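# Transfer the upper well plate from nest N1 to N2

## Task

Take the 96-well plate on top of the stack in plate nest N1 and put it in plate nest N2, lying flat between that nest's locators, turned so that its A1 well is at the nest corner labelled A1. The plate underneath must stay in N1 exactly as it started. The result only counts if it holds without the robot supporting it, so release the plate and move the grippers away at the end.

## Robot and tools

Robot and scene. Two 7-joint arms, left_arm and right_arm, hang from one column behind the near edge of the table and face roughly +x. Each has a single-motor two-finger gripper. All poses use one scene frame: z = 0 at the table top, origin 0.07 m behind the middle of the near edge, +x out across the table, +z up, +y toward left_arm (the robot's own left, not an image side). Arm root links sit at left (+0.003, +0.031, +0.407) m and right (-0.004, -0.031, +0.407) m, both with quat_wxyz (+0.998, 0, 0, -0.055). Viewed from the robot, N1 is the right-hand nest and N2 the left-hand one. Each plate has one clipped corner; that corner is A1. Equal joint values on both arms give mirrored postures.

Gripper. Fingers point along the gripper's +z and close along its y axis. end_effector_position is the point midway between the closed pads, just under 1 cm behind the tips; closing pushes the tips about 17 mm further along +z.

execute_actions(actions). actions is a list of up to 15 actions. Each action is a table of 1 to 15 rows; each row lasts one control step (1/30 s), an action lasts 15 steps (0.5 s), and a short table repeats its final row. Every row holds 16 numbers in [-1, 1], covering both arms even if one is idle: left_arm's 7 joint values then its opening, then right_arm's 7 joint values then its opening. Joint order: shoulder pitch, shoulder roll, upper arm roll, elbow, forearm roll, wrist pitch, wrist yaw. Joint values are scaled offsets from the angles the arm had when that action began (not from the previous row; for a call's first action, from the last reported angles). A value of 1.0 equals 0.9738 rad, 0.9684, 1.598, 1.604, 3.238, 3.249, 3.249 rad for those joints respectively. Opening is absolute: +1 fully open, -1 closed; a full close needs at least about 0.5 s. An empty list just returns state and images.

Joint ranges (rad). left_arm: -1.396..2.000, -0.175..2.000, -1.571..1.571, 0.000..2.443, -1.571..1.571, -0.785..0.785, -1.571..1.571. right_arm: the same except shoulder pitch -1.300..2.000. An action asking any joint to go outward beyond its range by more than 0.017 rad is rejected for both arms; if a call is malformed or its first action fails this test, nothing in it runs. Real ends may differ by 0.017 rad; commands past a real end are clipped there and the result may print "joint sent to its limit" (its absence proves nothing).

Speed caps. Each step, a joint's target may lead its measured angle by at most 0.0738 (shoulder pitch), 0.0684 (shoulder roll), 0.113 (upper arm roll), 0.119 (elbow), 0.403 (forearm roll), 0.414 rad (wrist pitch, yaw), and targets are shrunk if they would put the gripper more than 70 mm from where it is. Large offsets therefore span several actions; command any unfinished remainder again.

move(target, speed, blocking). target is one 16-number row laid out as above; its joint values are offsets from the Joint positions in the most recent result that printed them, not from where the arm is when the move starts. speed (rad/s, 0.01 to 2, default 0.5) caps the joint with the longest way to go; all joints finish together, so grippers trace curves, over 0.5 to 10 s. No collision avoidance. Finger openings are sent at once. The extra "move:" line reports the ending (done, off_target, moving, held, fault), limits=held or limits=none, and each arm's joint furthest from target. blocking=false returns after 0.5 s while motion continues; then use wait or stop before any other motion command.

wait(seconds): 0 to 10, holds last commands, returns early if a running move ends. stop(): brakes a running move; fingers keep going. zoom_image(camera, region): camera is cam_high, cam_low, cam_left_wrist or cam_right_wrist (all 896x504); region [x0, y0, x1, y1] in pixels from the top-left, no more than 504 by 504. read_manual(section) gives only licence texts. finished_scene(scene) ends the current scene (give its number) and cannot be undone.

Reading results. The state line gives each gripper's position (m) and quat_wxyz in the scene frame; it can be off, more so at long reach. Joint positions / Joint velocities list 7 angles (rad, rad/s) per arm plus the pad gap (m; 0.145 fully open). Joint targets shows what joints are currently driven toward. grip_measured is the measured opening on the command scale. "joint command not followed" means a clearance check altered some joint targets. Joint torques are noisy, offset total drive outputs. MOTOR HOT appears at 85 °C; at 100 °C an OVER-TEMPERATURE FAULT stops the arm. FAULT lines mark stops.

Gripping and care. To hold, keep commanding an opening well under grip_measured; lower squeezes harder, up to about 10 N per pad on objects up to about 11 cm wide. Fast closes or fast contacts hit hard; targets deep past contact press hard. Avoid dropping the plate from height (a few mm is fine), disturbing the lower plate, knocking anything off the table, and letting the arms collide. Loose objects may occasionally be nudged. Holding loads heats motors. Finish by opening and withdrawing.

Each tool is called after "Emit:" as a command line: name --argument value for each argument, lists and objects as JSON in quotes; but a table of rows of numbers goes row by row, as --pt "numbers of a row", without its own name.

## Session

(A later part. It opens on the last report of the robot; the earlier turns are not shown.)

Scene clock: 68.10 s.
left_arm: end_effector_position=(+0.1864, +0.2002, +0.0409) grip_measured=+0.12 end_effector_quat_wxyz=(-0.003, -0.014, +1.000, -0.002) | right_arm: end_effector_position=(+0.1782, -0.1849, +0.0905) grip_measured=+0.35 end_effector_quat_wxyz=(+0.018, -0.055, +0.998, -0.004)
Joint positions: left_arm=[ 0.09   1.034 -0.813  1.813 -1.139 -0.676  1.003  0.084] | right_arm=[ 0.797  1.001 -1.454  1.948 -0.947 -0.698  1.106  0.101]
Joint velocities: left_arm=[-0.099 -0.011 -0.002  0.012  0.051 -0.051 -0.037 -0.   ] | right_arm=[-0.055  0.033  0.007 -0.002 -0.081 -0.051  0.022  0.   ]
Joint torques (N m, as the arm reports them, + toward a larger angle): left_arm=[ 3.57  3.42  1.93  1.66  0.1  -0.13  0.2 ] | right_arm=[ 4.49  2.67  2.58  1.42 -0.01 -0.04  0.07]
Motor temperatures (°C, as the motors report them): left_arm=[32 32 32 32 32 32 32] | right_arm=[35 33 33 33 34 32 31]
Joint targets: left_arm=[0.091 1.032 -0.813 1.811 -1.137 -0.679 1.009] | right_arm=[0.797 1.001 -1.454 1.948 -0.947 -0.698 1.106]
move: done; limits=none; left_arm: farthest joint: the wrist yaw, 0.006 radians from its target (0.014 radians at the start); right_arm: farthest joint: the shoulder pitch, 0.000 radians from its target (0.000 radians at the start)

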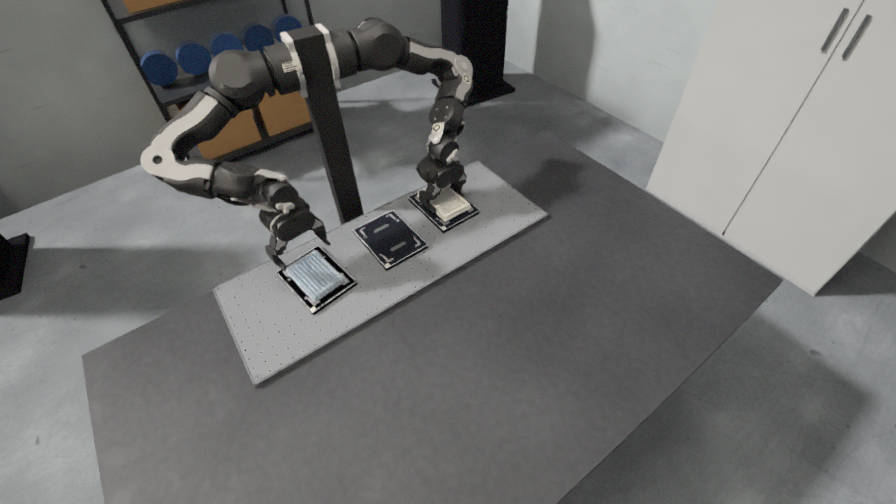

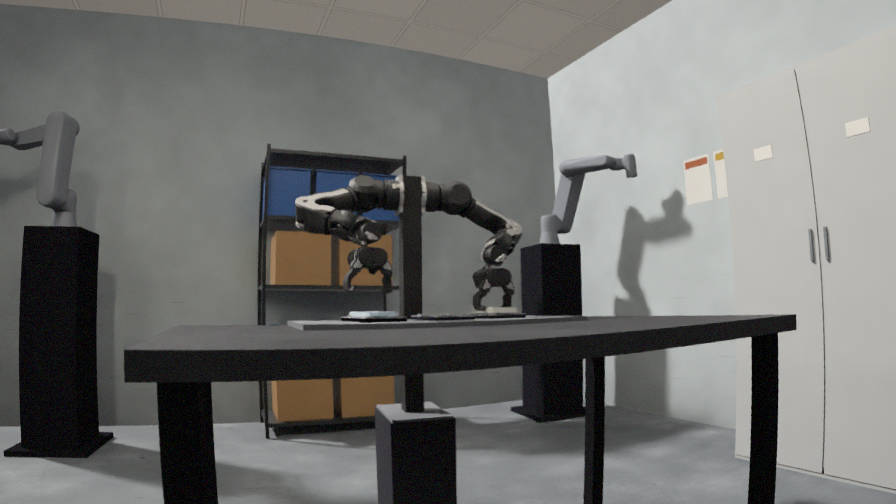

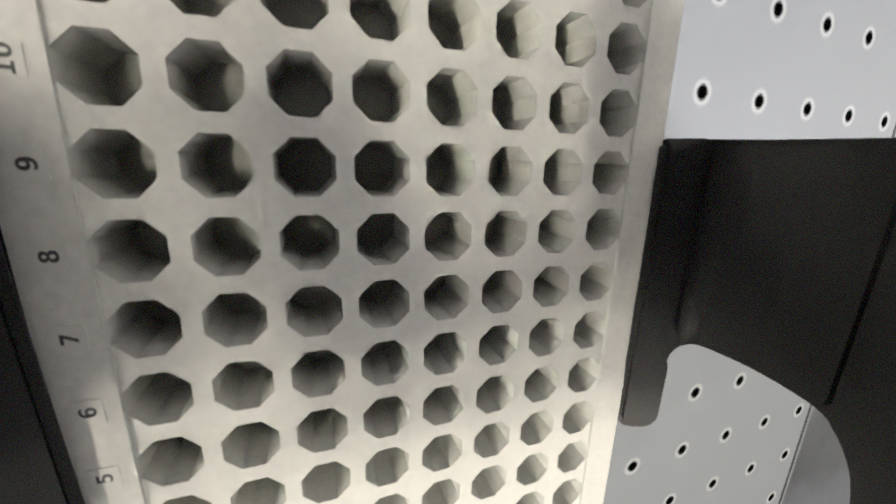

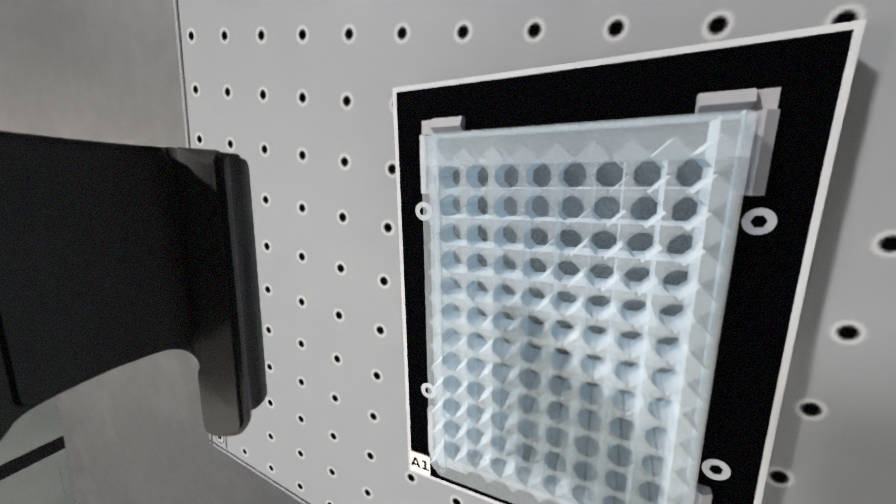

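Emit:
move --target '[-0.0085,-0.0205,0,-0.0142,-0.0077,-0.002,-0.0052,-0.15,0,0,0,0,0,0,0,0.35]' --speed 0.025

Emit:
zoom_image --camera "cam_high" --region '[432,198,482,233]'

Emit:
zoom_image --camera "cam_low" --region '[465,295,535,325]'

Scene clock: 69.57 s.
left_arm: end_effector_position=(+0.1860, +0.2001, +0.0360) grip_measured=+0.12 end_effector_quat_wxyz=(-0.003, -0.013, +1.000, -0.001) | right_arm: end_effector_position=(+0.1782, -0.1849, +0.0905) grip_measured=+0.35 end_effector_quat_wxyz=(+0.018, -0.055, +0.998, -0.004)
Joint positions: left_arm=[ 0.084  1.017 -0.813  1.793 -1.161 -0.679  0.993  0.084] | right_arm=[ 0.797  1.001 -1.454  1.948 -0.947 -0.698  1.106  0.101]
Joint velocities: left_arm=[-0.011 -0.033  0.002 -0.002  0.007  0.051 -0.022 -0.   ] | right_arm=[-0.055 -0.055 -0.002  0.017 -0.022 -0.051 -0.066 -0.   ]
Joint torques (N m, as the arm reports them, + toward a larger angle): left_arm=[ 2.78  3.31  1.94  1.59  0.02 -0.14 -0.16] | right_arm=[ 4.5   2.66  2.57  1.41 -0.01 -0.04  0.07]
Motor temperatures (°C, as the motors report them): left_arm=[32 32 32 32 32 32 32] | right_arm=[35 33 33 33 34 32 31]
Joint targets: left_arm=[0.082 1.014 -0.813 1.790 -1.163 -0.682 0.986] | right_arm=[0.797 1.001 -1.454 1.948 -0.947 -0.698 1.106]
move: done; limits=none; left_arm: farthest joint: the wrist yaw, 0.007 radians from its target (0.017 radians at the start); right_arm: farthest joint: the shoulder pitch, 0.000 radians from its target (0.000 radians at the start)

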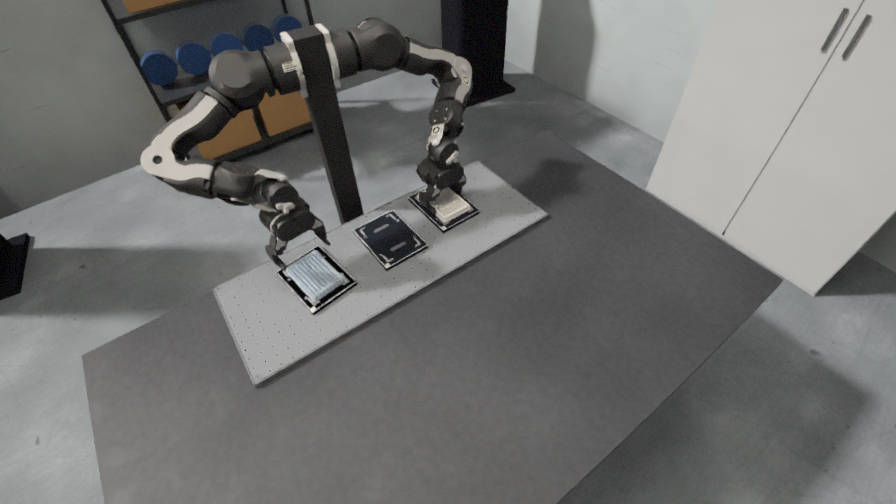

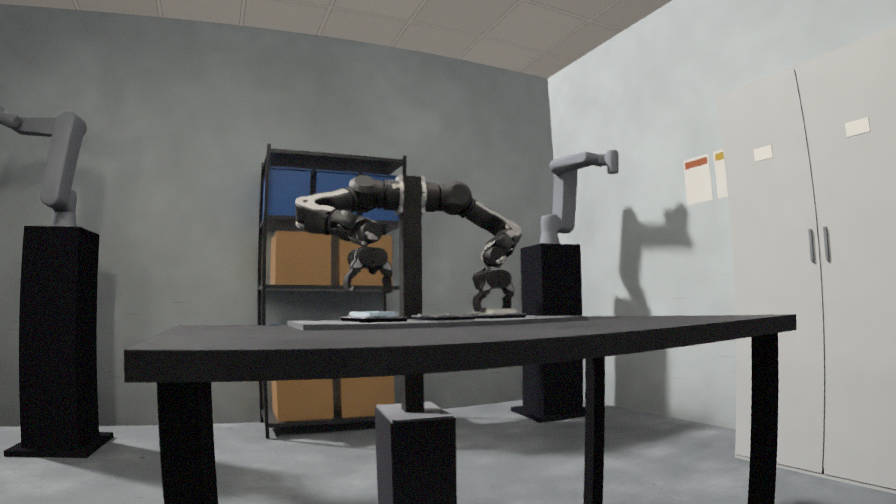

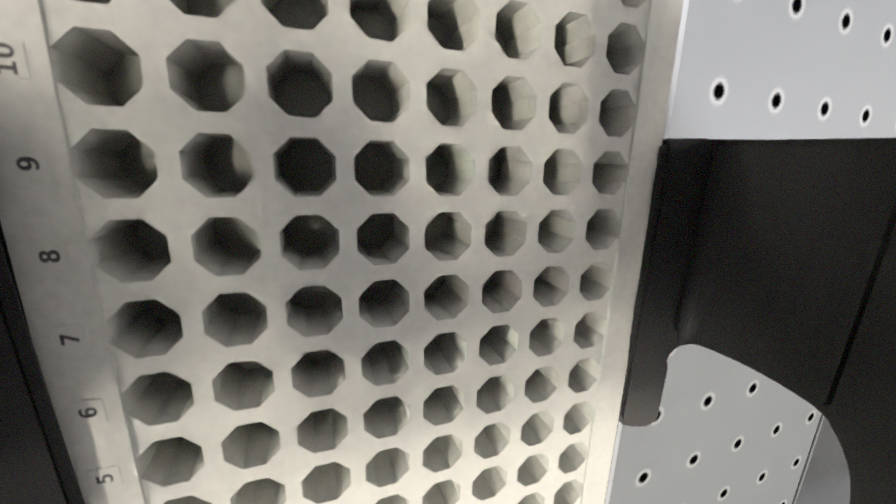

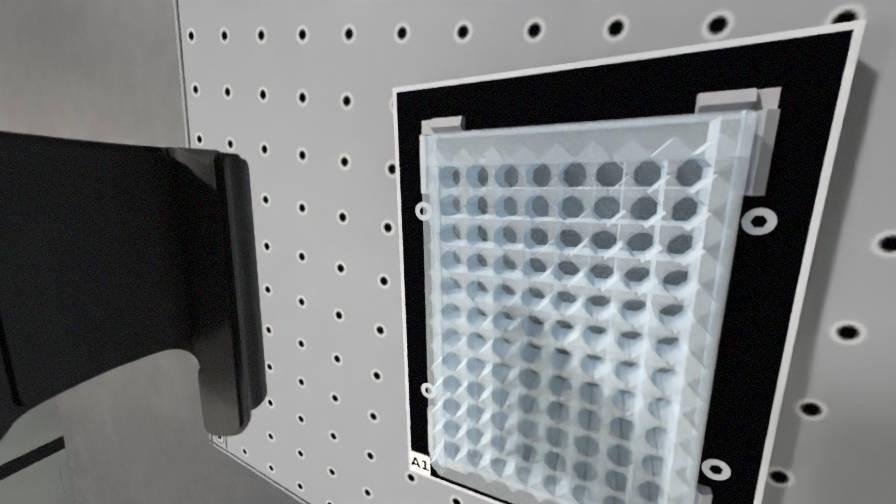

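Region (432, 198, 482, 233) of cam_high's 896x504 image, scaled by 10.080, with more detail than that image has; it fills the top 353 rows of this view, and the rest is white.

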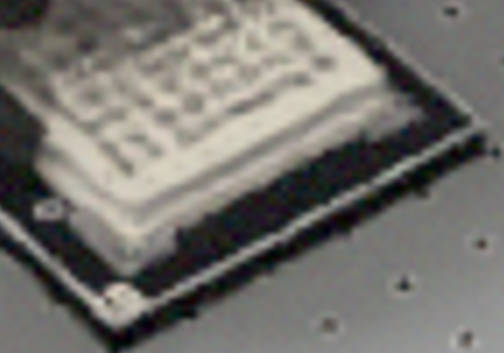

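Region (465, 295, 535, 325) of cam_low's 896x504 image, scaled by 7.200, with more detail than that image has; it fills the top 216 rows of this view, and the rest is white.

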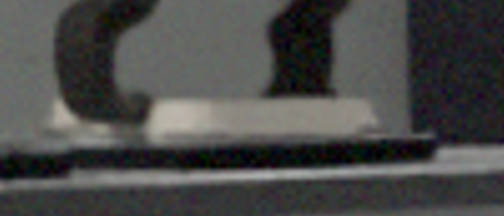

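Went in smoothly. Release and lift.

Emit:
execute_actions --actions '[[[0,0,0,0,0,0,0,0.0,0,0,0,0,0,0,0,0.35],[0,0,0,0,0,0,0,0.1,0,0,0,0,0,0,0,0.35],[0,0,0,0,0,0,0,0.15,0,0,0,0,0,0,0,0.35],[0,0,0,0,0,0,0,0.2,0,0,0,0,0,0,0,0.35],[0,0,0,0,0,0,0,0.3,0,0,0,0,0,0,0,0.35],[0,0,0,0,0,0,0,0.4,0,0,0,0,0,0,0,0.35]]]'

Emit:
move --target '[-0.04,0.25,0.16,0.25,0.13,0,0.11,0.4,0,0,0,0,0,0,0,0.35]' --speed 0.4

Scene clock: 70.40 s.
left_arm: end_effector_position=(+0.1860, +0.2000, +0.0360) grip_measured=+0.40 end_effector_quat_wxyz=(-0.003, -0.013, +1.000, -0.001) | right_arm: end_effector_position=(+0.1782, -0.1849, +0.0905) grip_measured=+0.35 end_effector_quat_wxyz=(+0.018, -0.055, +0.998, -0.004)
Joint positions: left_arm=[ 0.084  1.017 -0.813  1.793 -1.161 -0.679  0.992  0.105] | right_arm=[ 0.797  1.001 -1.454  1.948 -0.947 -0.698  1.106  0.101]
Joint velocities: left_arm=[ 0.077  0.077 -0.002 -0.002 -0.037 -0.066 -0.037  0.   ] | right_arm=[ 0.011 -0.033  0.007  0.017 -0.022 -0.022 -0.022 -0.   ]
Joint torques (N m, as the arm reports them, + toward a larger angle): left_arm=[ 3.29  3.81  1.94  2.18  0.06 -0.04  0.02] | right_arm=[ 4.49  2.66  2.56  1.43  0.   -0.03  0.07]
Motor temperatures (°C, as the motors report them): left_arm=[32 32 32 32 32 32 32] | right_arm=[35 33 33 33 34 32 31]
Joint targets: left_arm=[0.084 1.017 -0.813 1.793 -1.161 -0.679 0.992] | right_arm=[0.797 1.001 -1.454 1.948 -0.947 -0.698 1.106]

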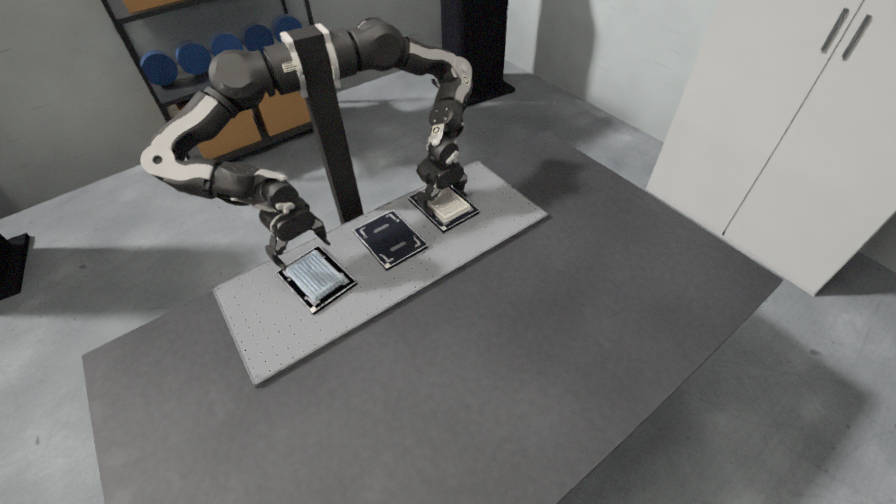

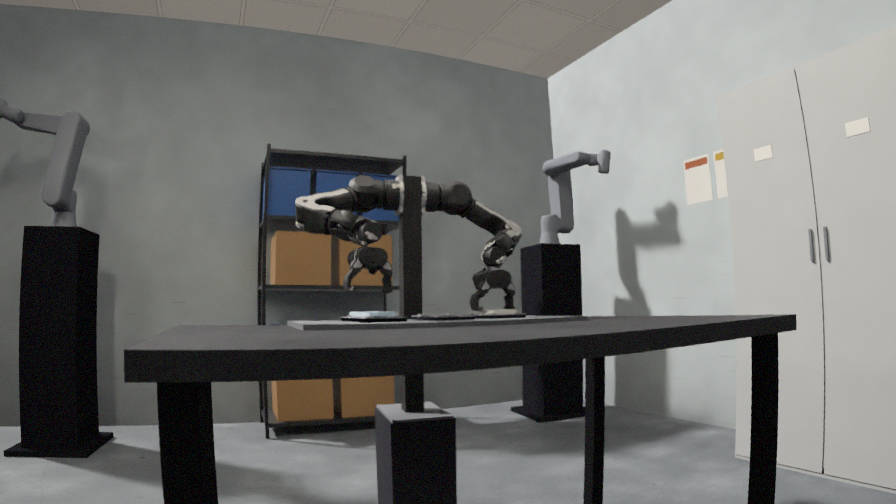

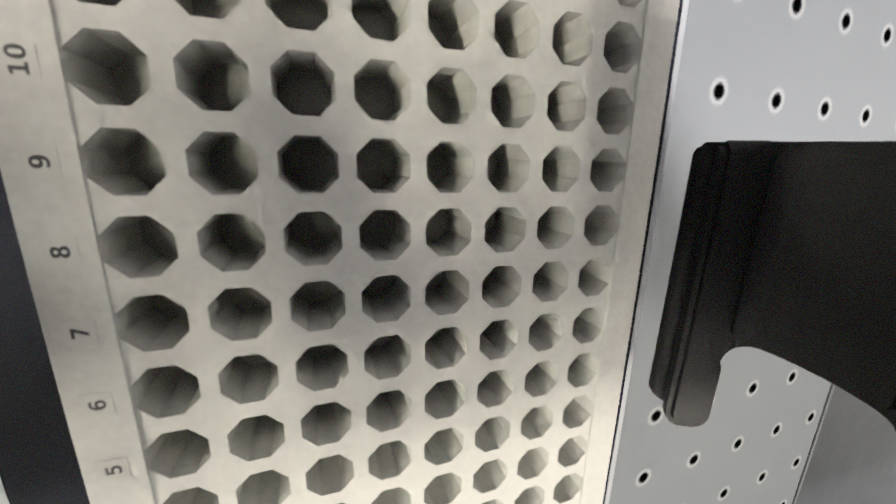

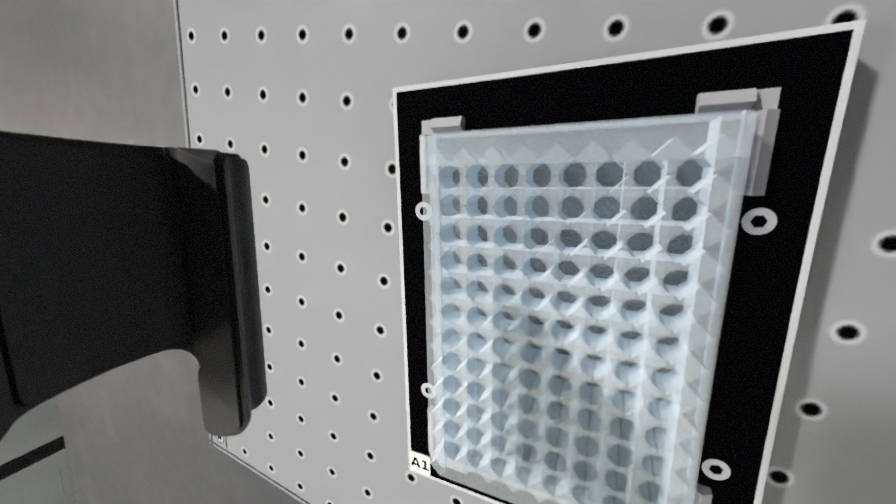

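Scene clock: 71.83 s.
left_arm: end_effector_position=(+0.1801, +0.2027, +0.1338) grip_measured=+0.40 end_effector_quat_wxyz=(+0.007, +0.009, +1.000, +0.021) | right_arm: end_effector_position=(+0.1782, -0.1849, +0.0905) grip_measured=+0.35 end_effector_quat_wxyz=(+0.018, -0.055, +0.998, -0.004)
Joint positions: left_arm=[ 0.046  1.258 -0.559  2.195 -0.742 -0.679  1.344  0.105] | right_arm=[ 0.797  1.001 -1.454  1.948 -0.947 -0.698  1.106  0.101]
Joint velocities: left_arm=[ 0.011  0.077 -0.007  0.017 -0.051  0.007 -0.037 -0.   ] | right_arm=[-0.011 -0.055 -0.012 -0.002  0.022  0.007 -0.095  0.   ]
Joint torques (N m, as the arm reports them, + toward a larger angle): left_arm=[ 2.61  4.12  2.44  1.63  0.1  -0.03  0.22] | right_arm=[ 4.5   2.66  2.56  1.42  0.   -0.04  0.07]
Motor temperatures (°C, as the motors report them): left_arm=[32 32 32 32 32 32 32] | right_arm=[35 33 33 33 34 32 31]
Joint targets: left_arm=[0.045 1.259 -0.557 2.194 -0.740 -0.679 1.350] | right_arm=[0.797 1.001 -1.454 1.948 -0.947 -0.698 1.106]
move: done; limits=none; left_arm: farthest joint: the wrist yaw, 0.005 radians from its target (0.357 radians at the start); right_arm: farthest joint: the shoulder pitch, 0.000 radians from its target (0.000 radians at the start)

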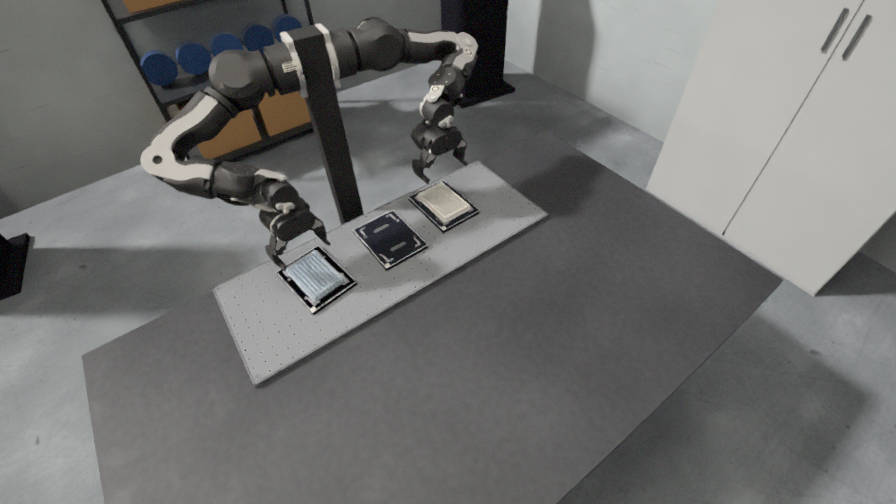

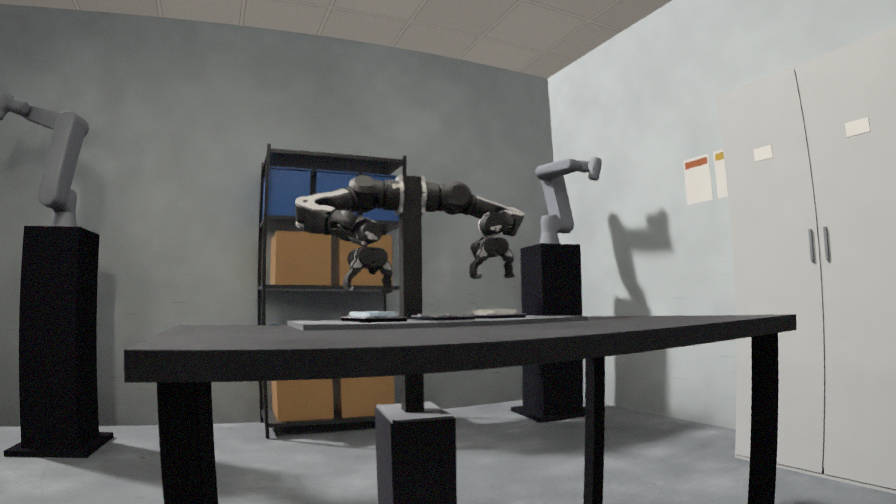

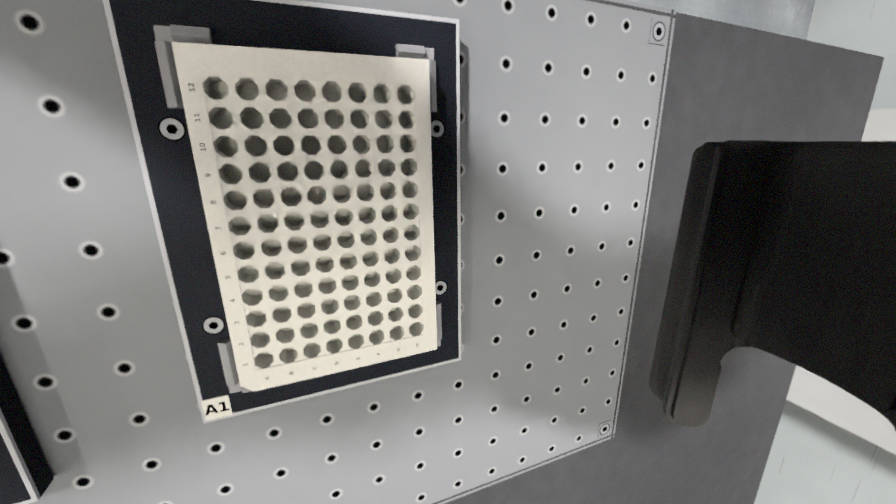

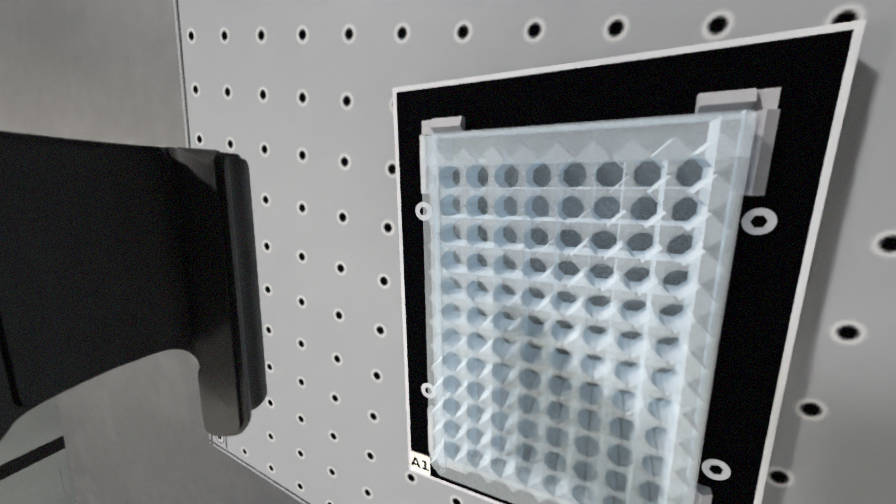

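Emit:
move --target '[-0.15,0.1,0,0,0,0,0,0.4,-0.3,0.15,0.15,0.15,0,0,0,0.35]' --speed 0.5

Emit:
zoom_image --camera "cam_high" --region '[400,175,490,238]'

Scene clock: 72.93 s.
left_arm: end_effector_position=(+0.1431, +0.2334, +0.1218) grip_measured=+0.40 end_effector_quat_wxyz=(-0.060, +0.012, +0.995, +0.076) | right_arm: end_effector_position=(+0.1248, -0.1686, +0.1082) grip_measured=+0.35 end_effector_quat_wxyz=(-0.002, -0.056, +0.997, +0.055)
Joint positions: left_arm=[-0.098  1.354 -0.559  2.195 -0.742 -0.679  1.344  0.105] | right_arm=[ 0.506  1.144 -1.218  2.187 -0.947 -0.698  1.106  0.101]
Joint velocities: left_arm=[-0.055  0.011  0.007 -0.007 -0.037 -0.037 -0.022  0.   ] | right_arm=[-0.055 -0.033  0.002 -0.032  0.007  0.037  0.022 -0.   ]
Joint torques (N m, as the arm reports them, + toward a larger angle): left_arm=[ 2.15  4.68  1.88  1.74  0.07 -0.04  0.1 ] | right_arm=[ 2.8   4.06  2.87  2.13  0.04 -0.04  0.01]
Motor temperatures (°C, as the motors report them): left_arm=[32 33 32 32 32 32 32] | right_arm=[35 33 33 33 34 32 31]
Joint targets: left_arm=[-0.099 1.355 -0.559 2.195 -0.742 -0.679 1.344] | right_arm=[0.505 1.146 -1.214 2.188 -0.947 -0.698 1.106]
move: done; limits=none; left_arm: farthest joint: the shoulder pitch, 0.002 radians from its target (0.146 radians at the start); right_arm: farthest joint: the upper arm roll, 0.004 radians from its target (0.240 radians at the start)

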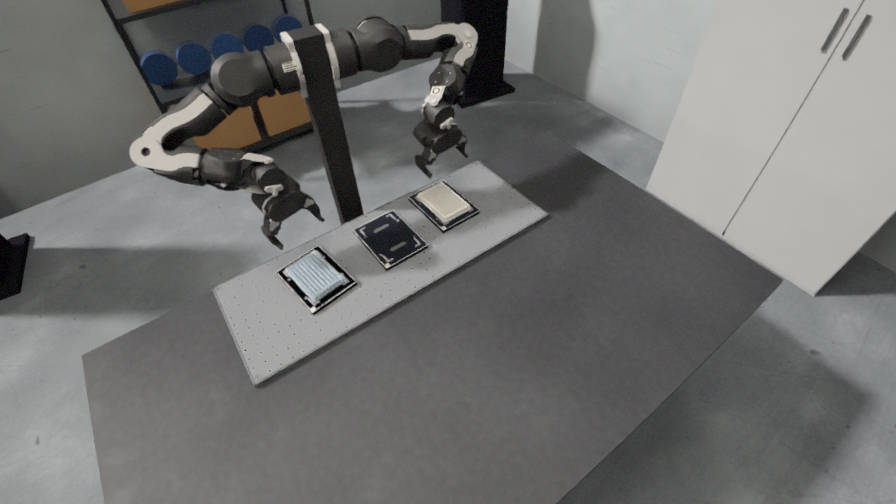

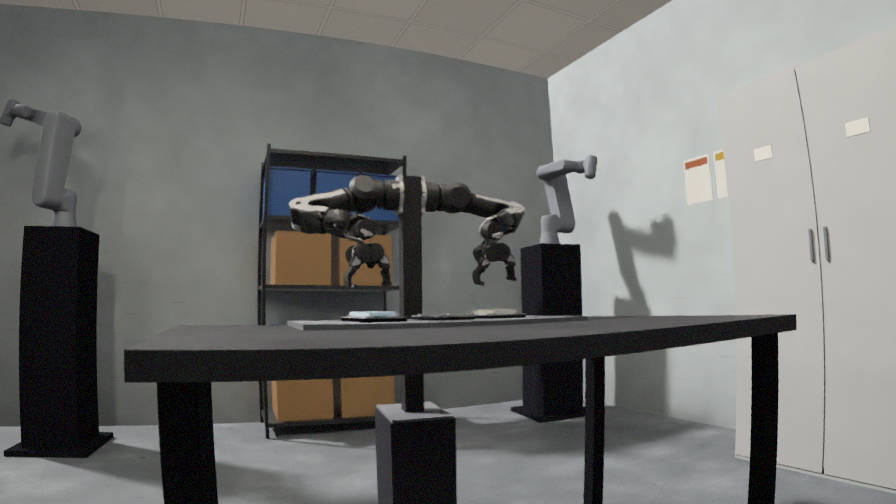

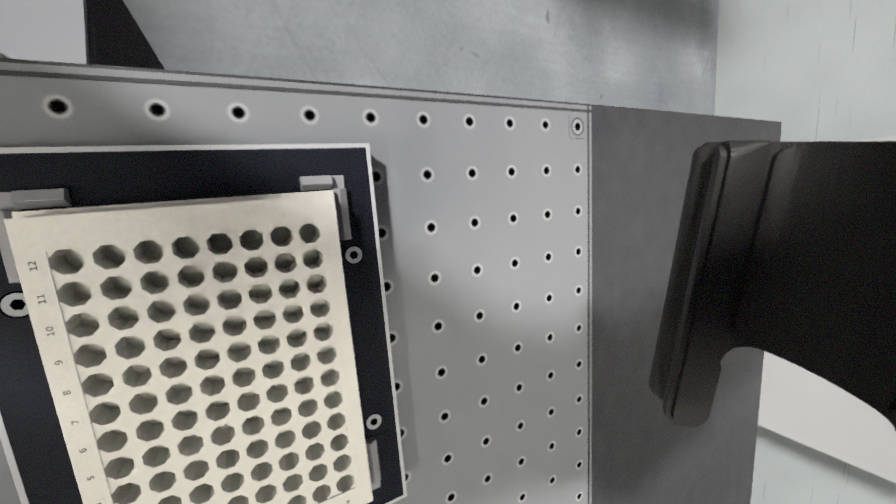

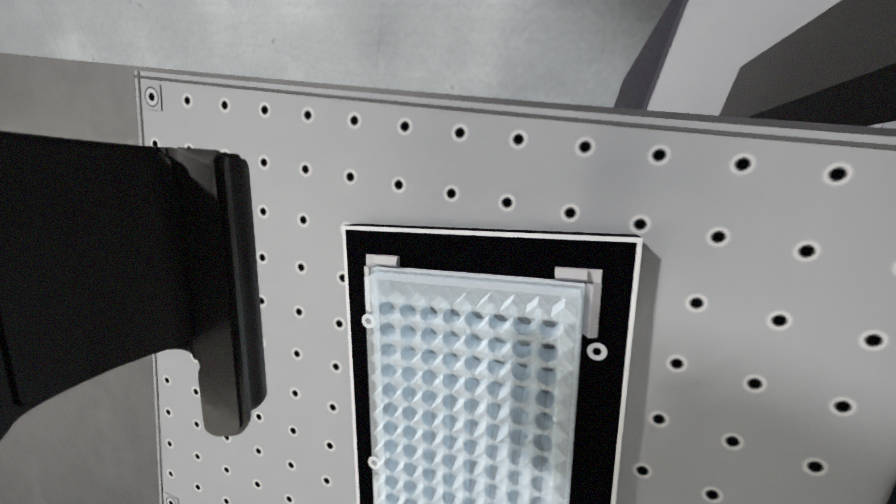

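Region (400, 175, 490, 238) of cam_high's 896x504 image, scaled by 5.600, with more detail than that image has; it fills the top 353 rows of this view, and the rest is white.

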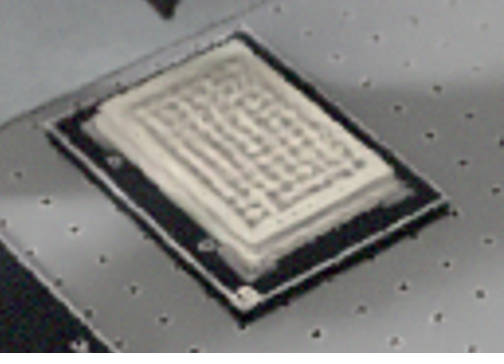

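Emit:
finished_scene --scene 1

The scene is finished: the task was done.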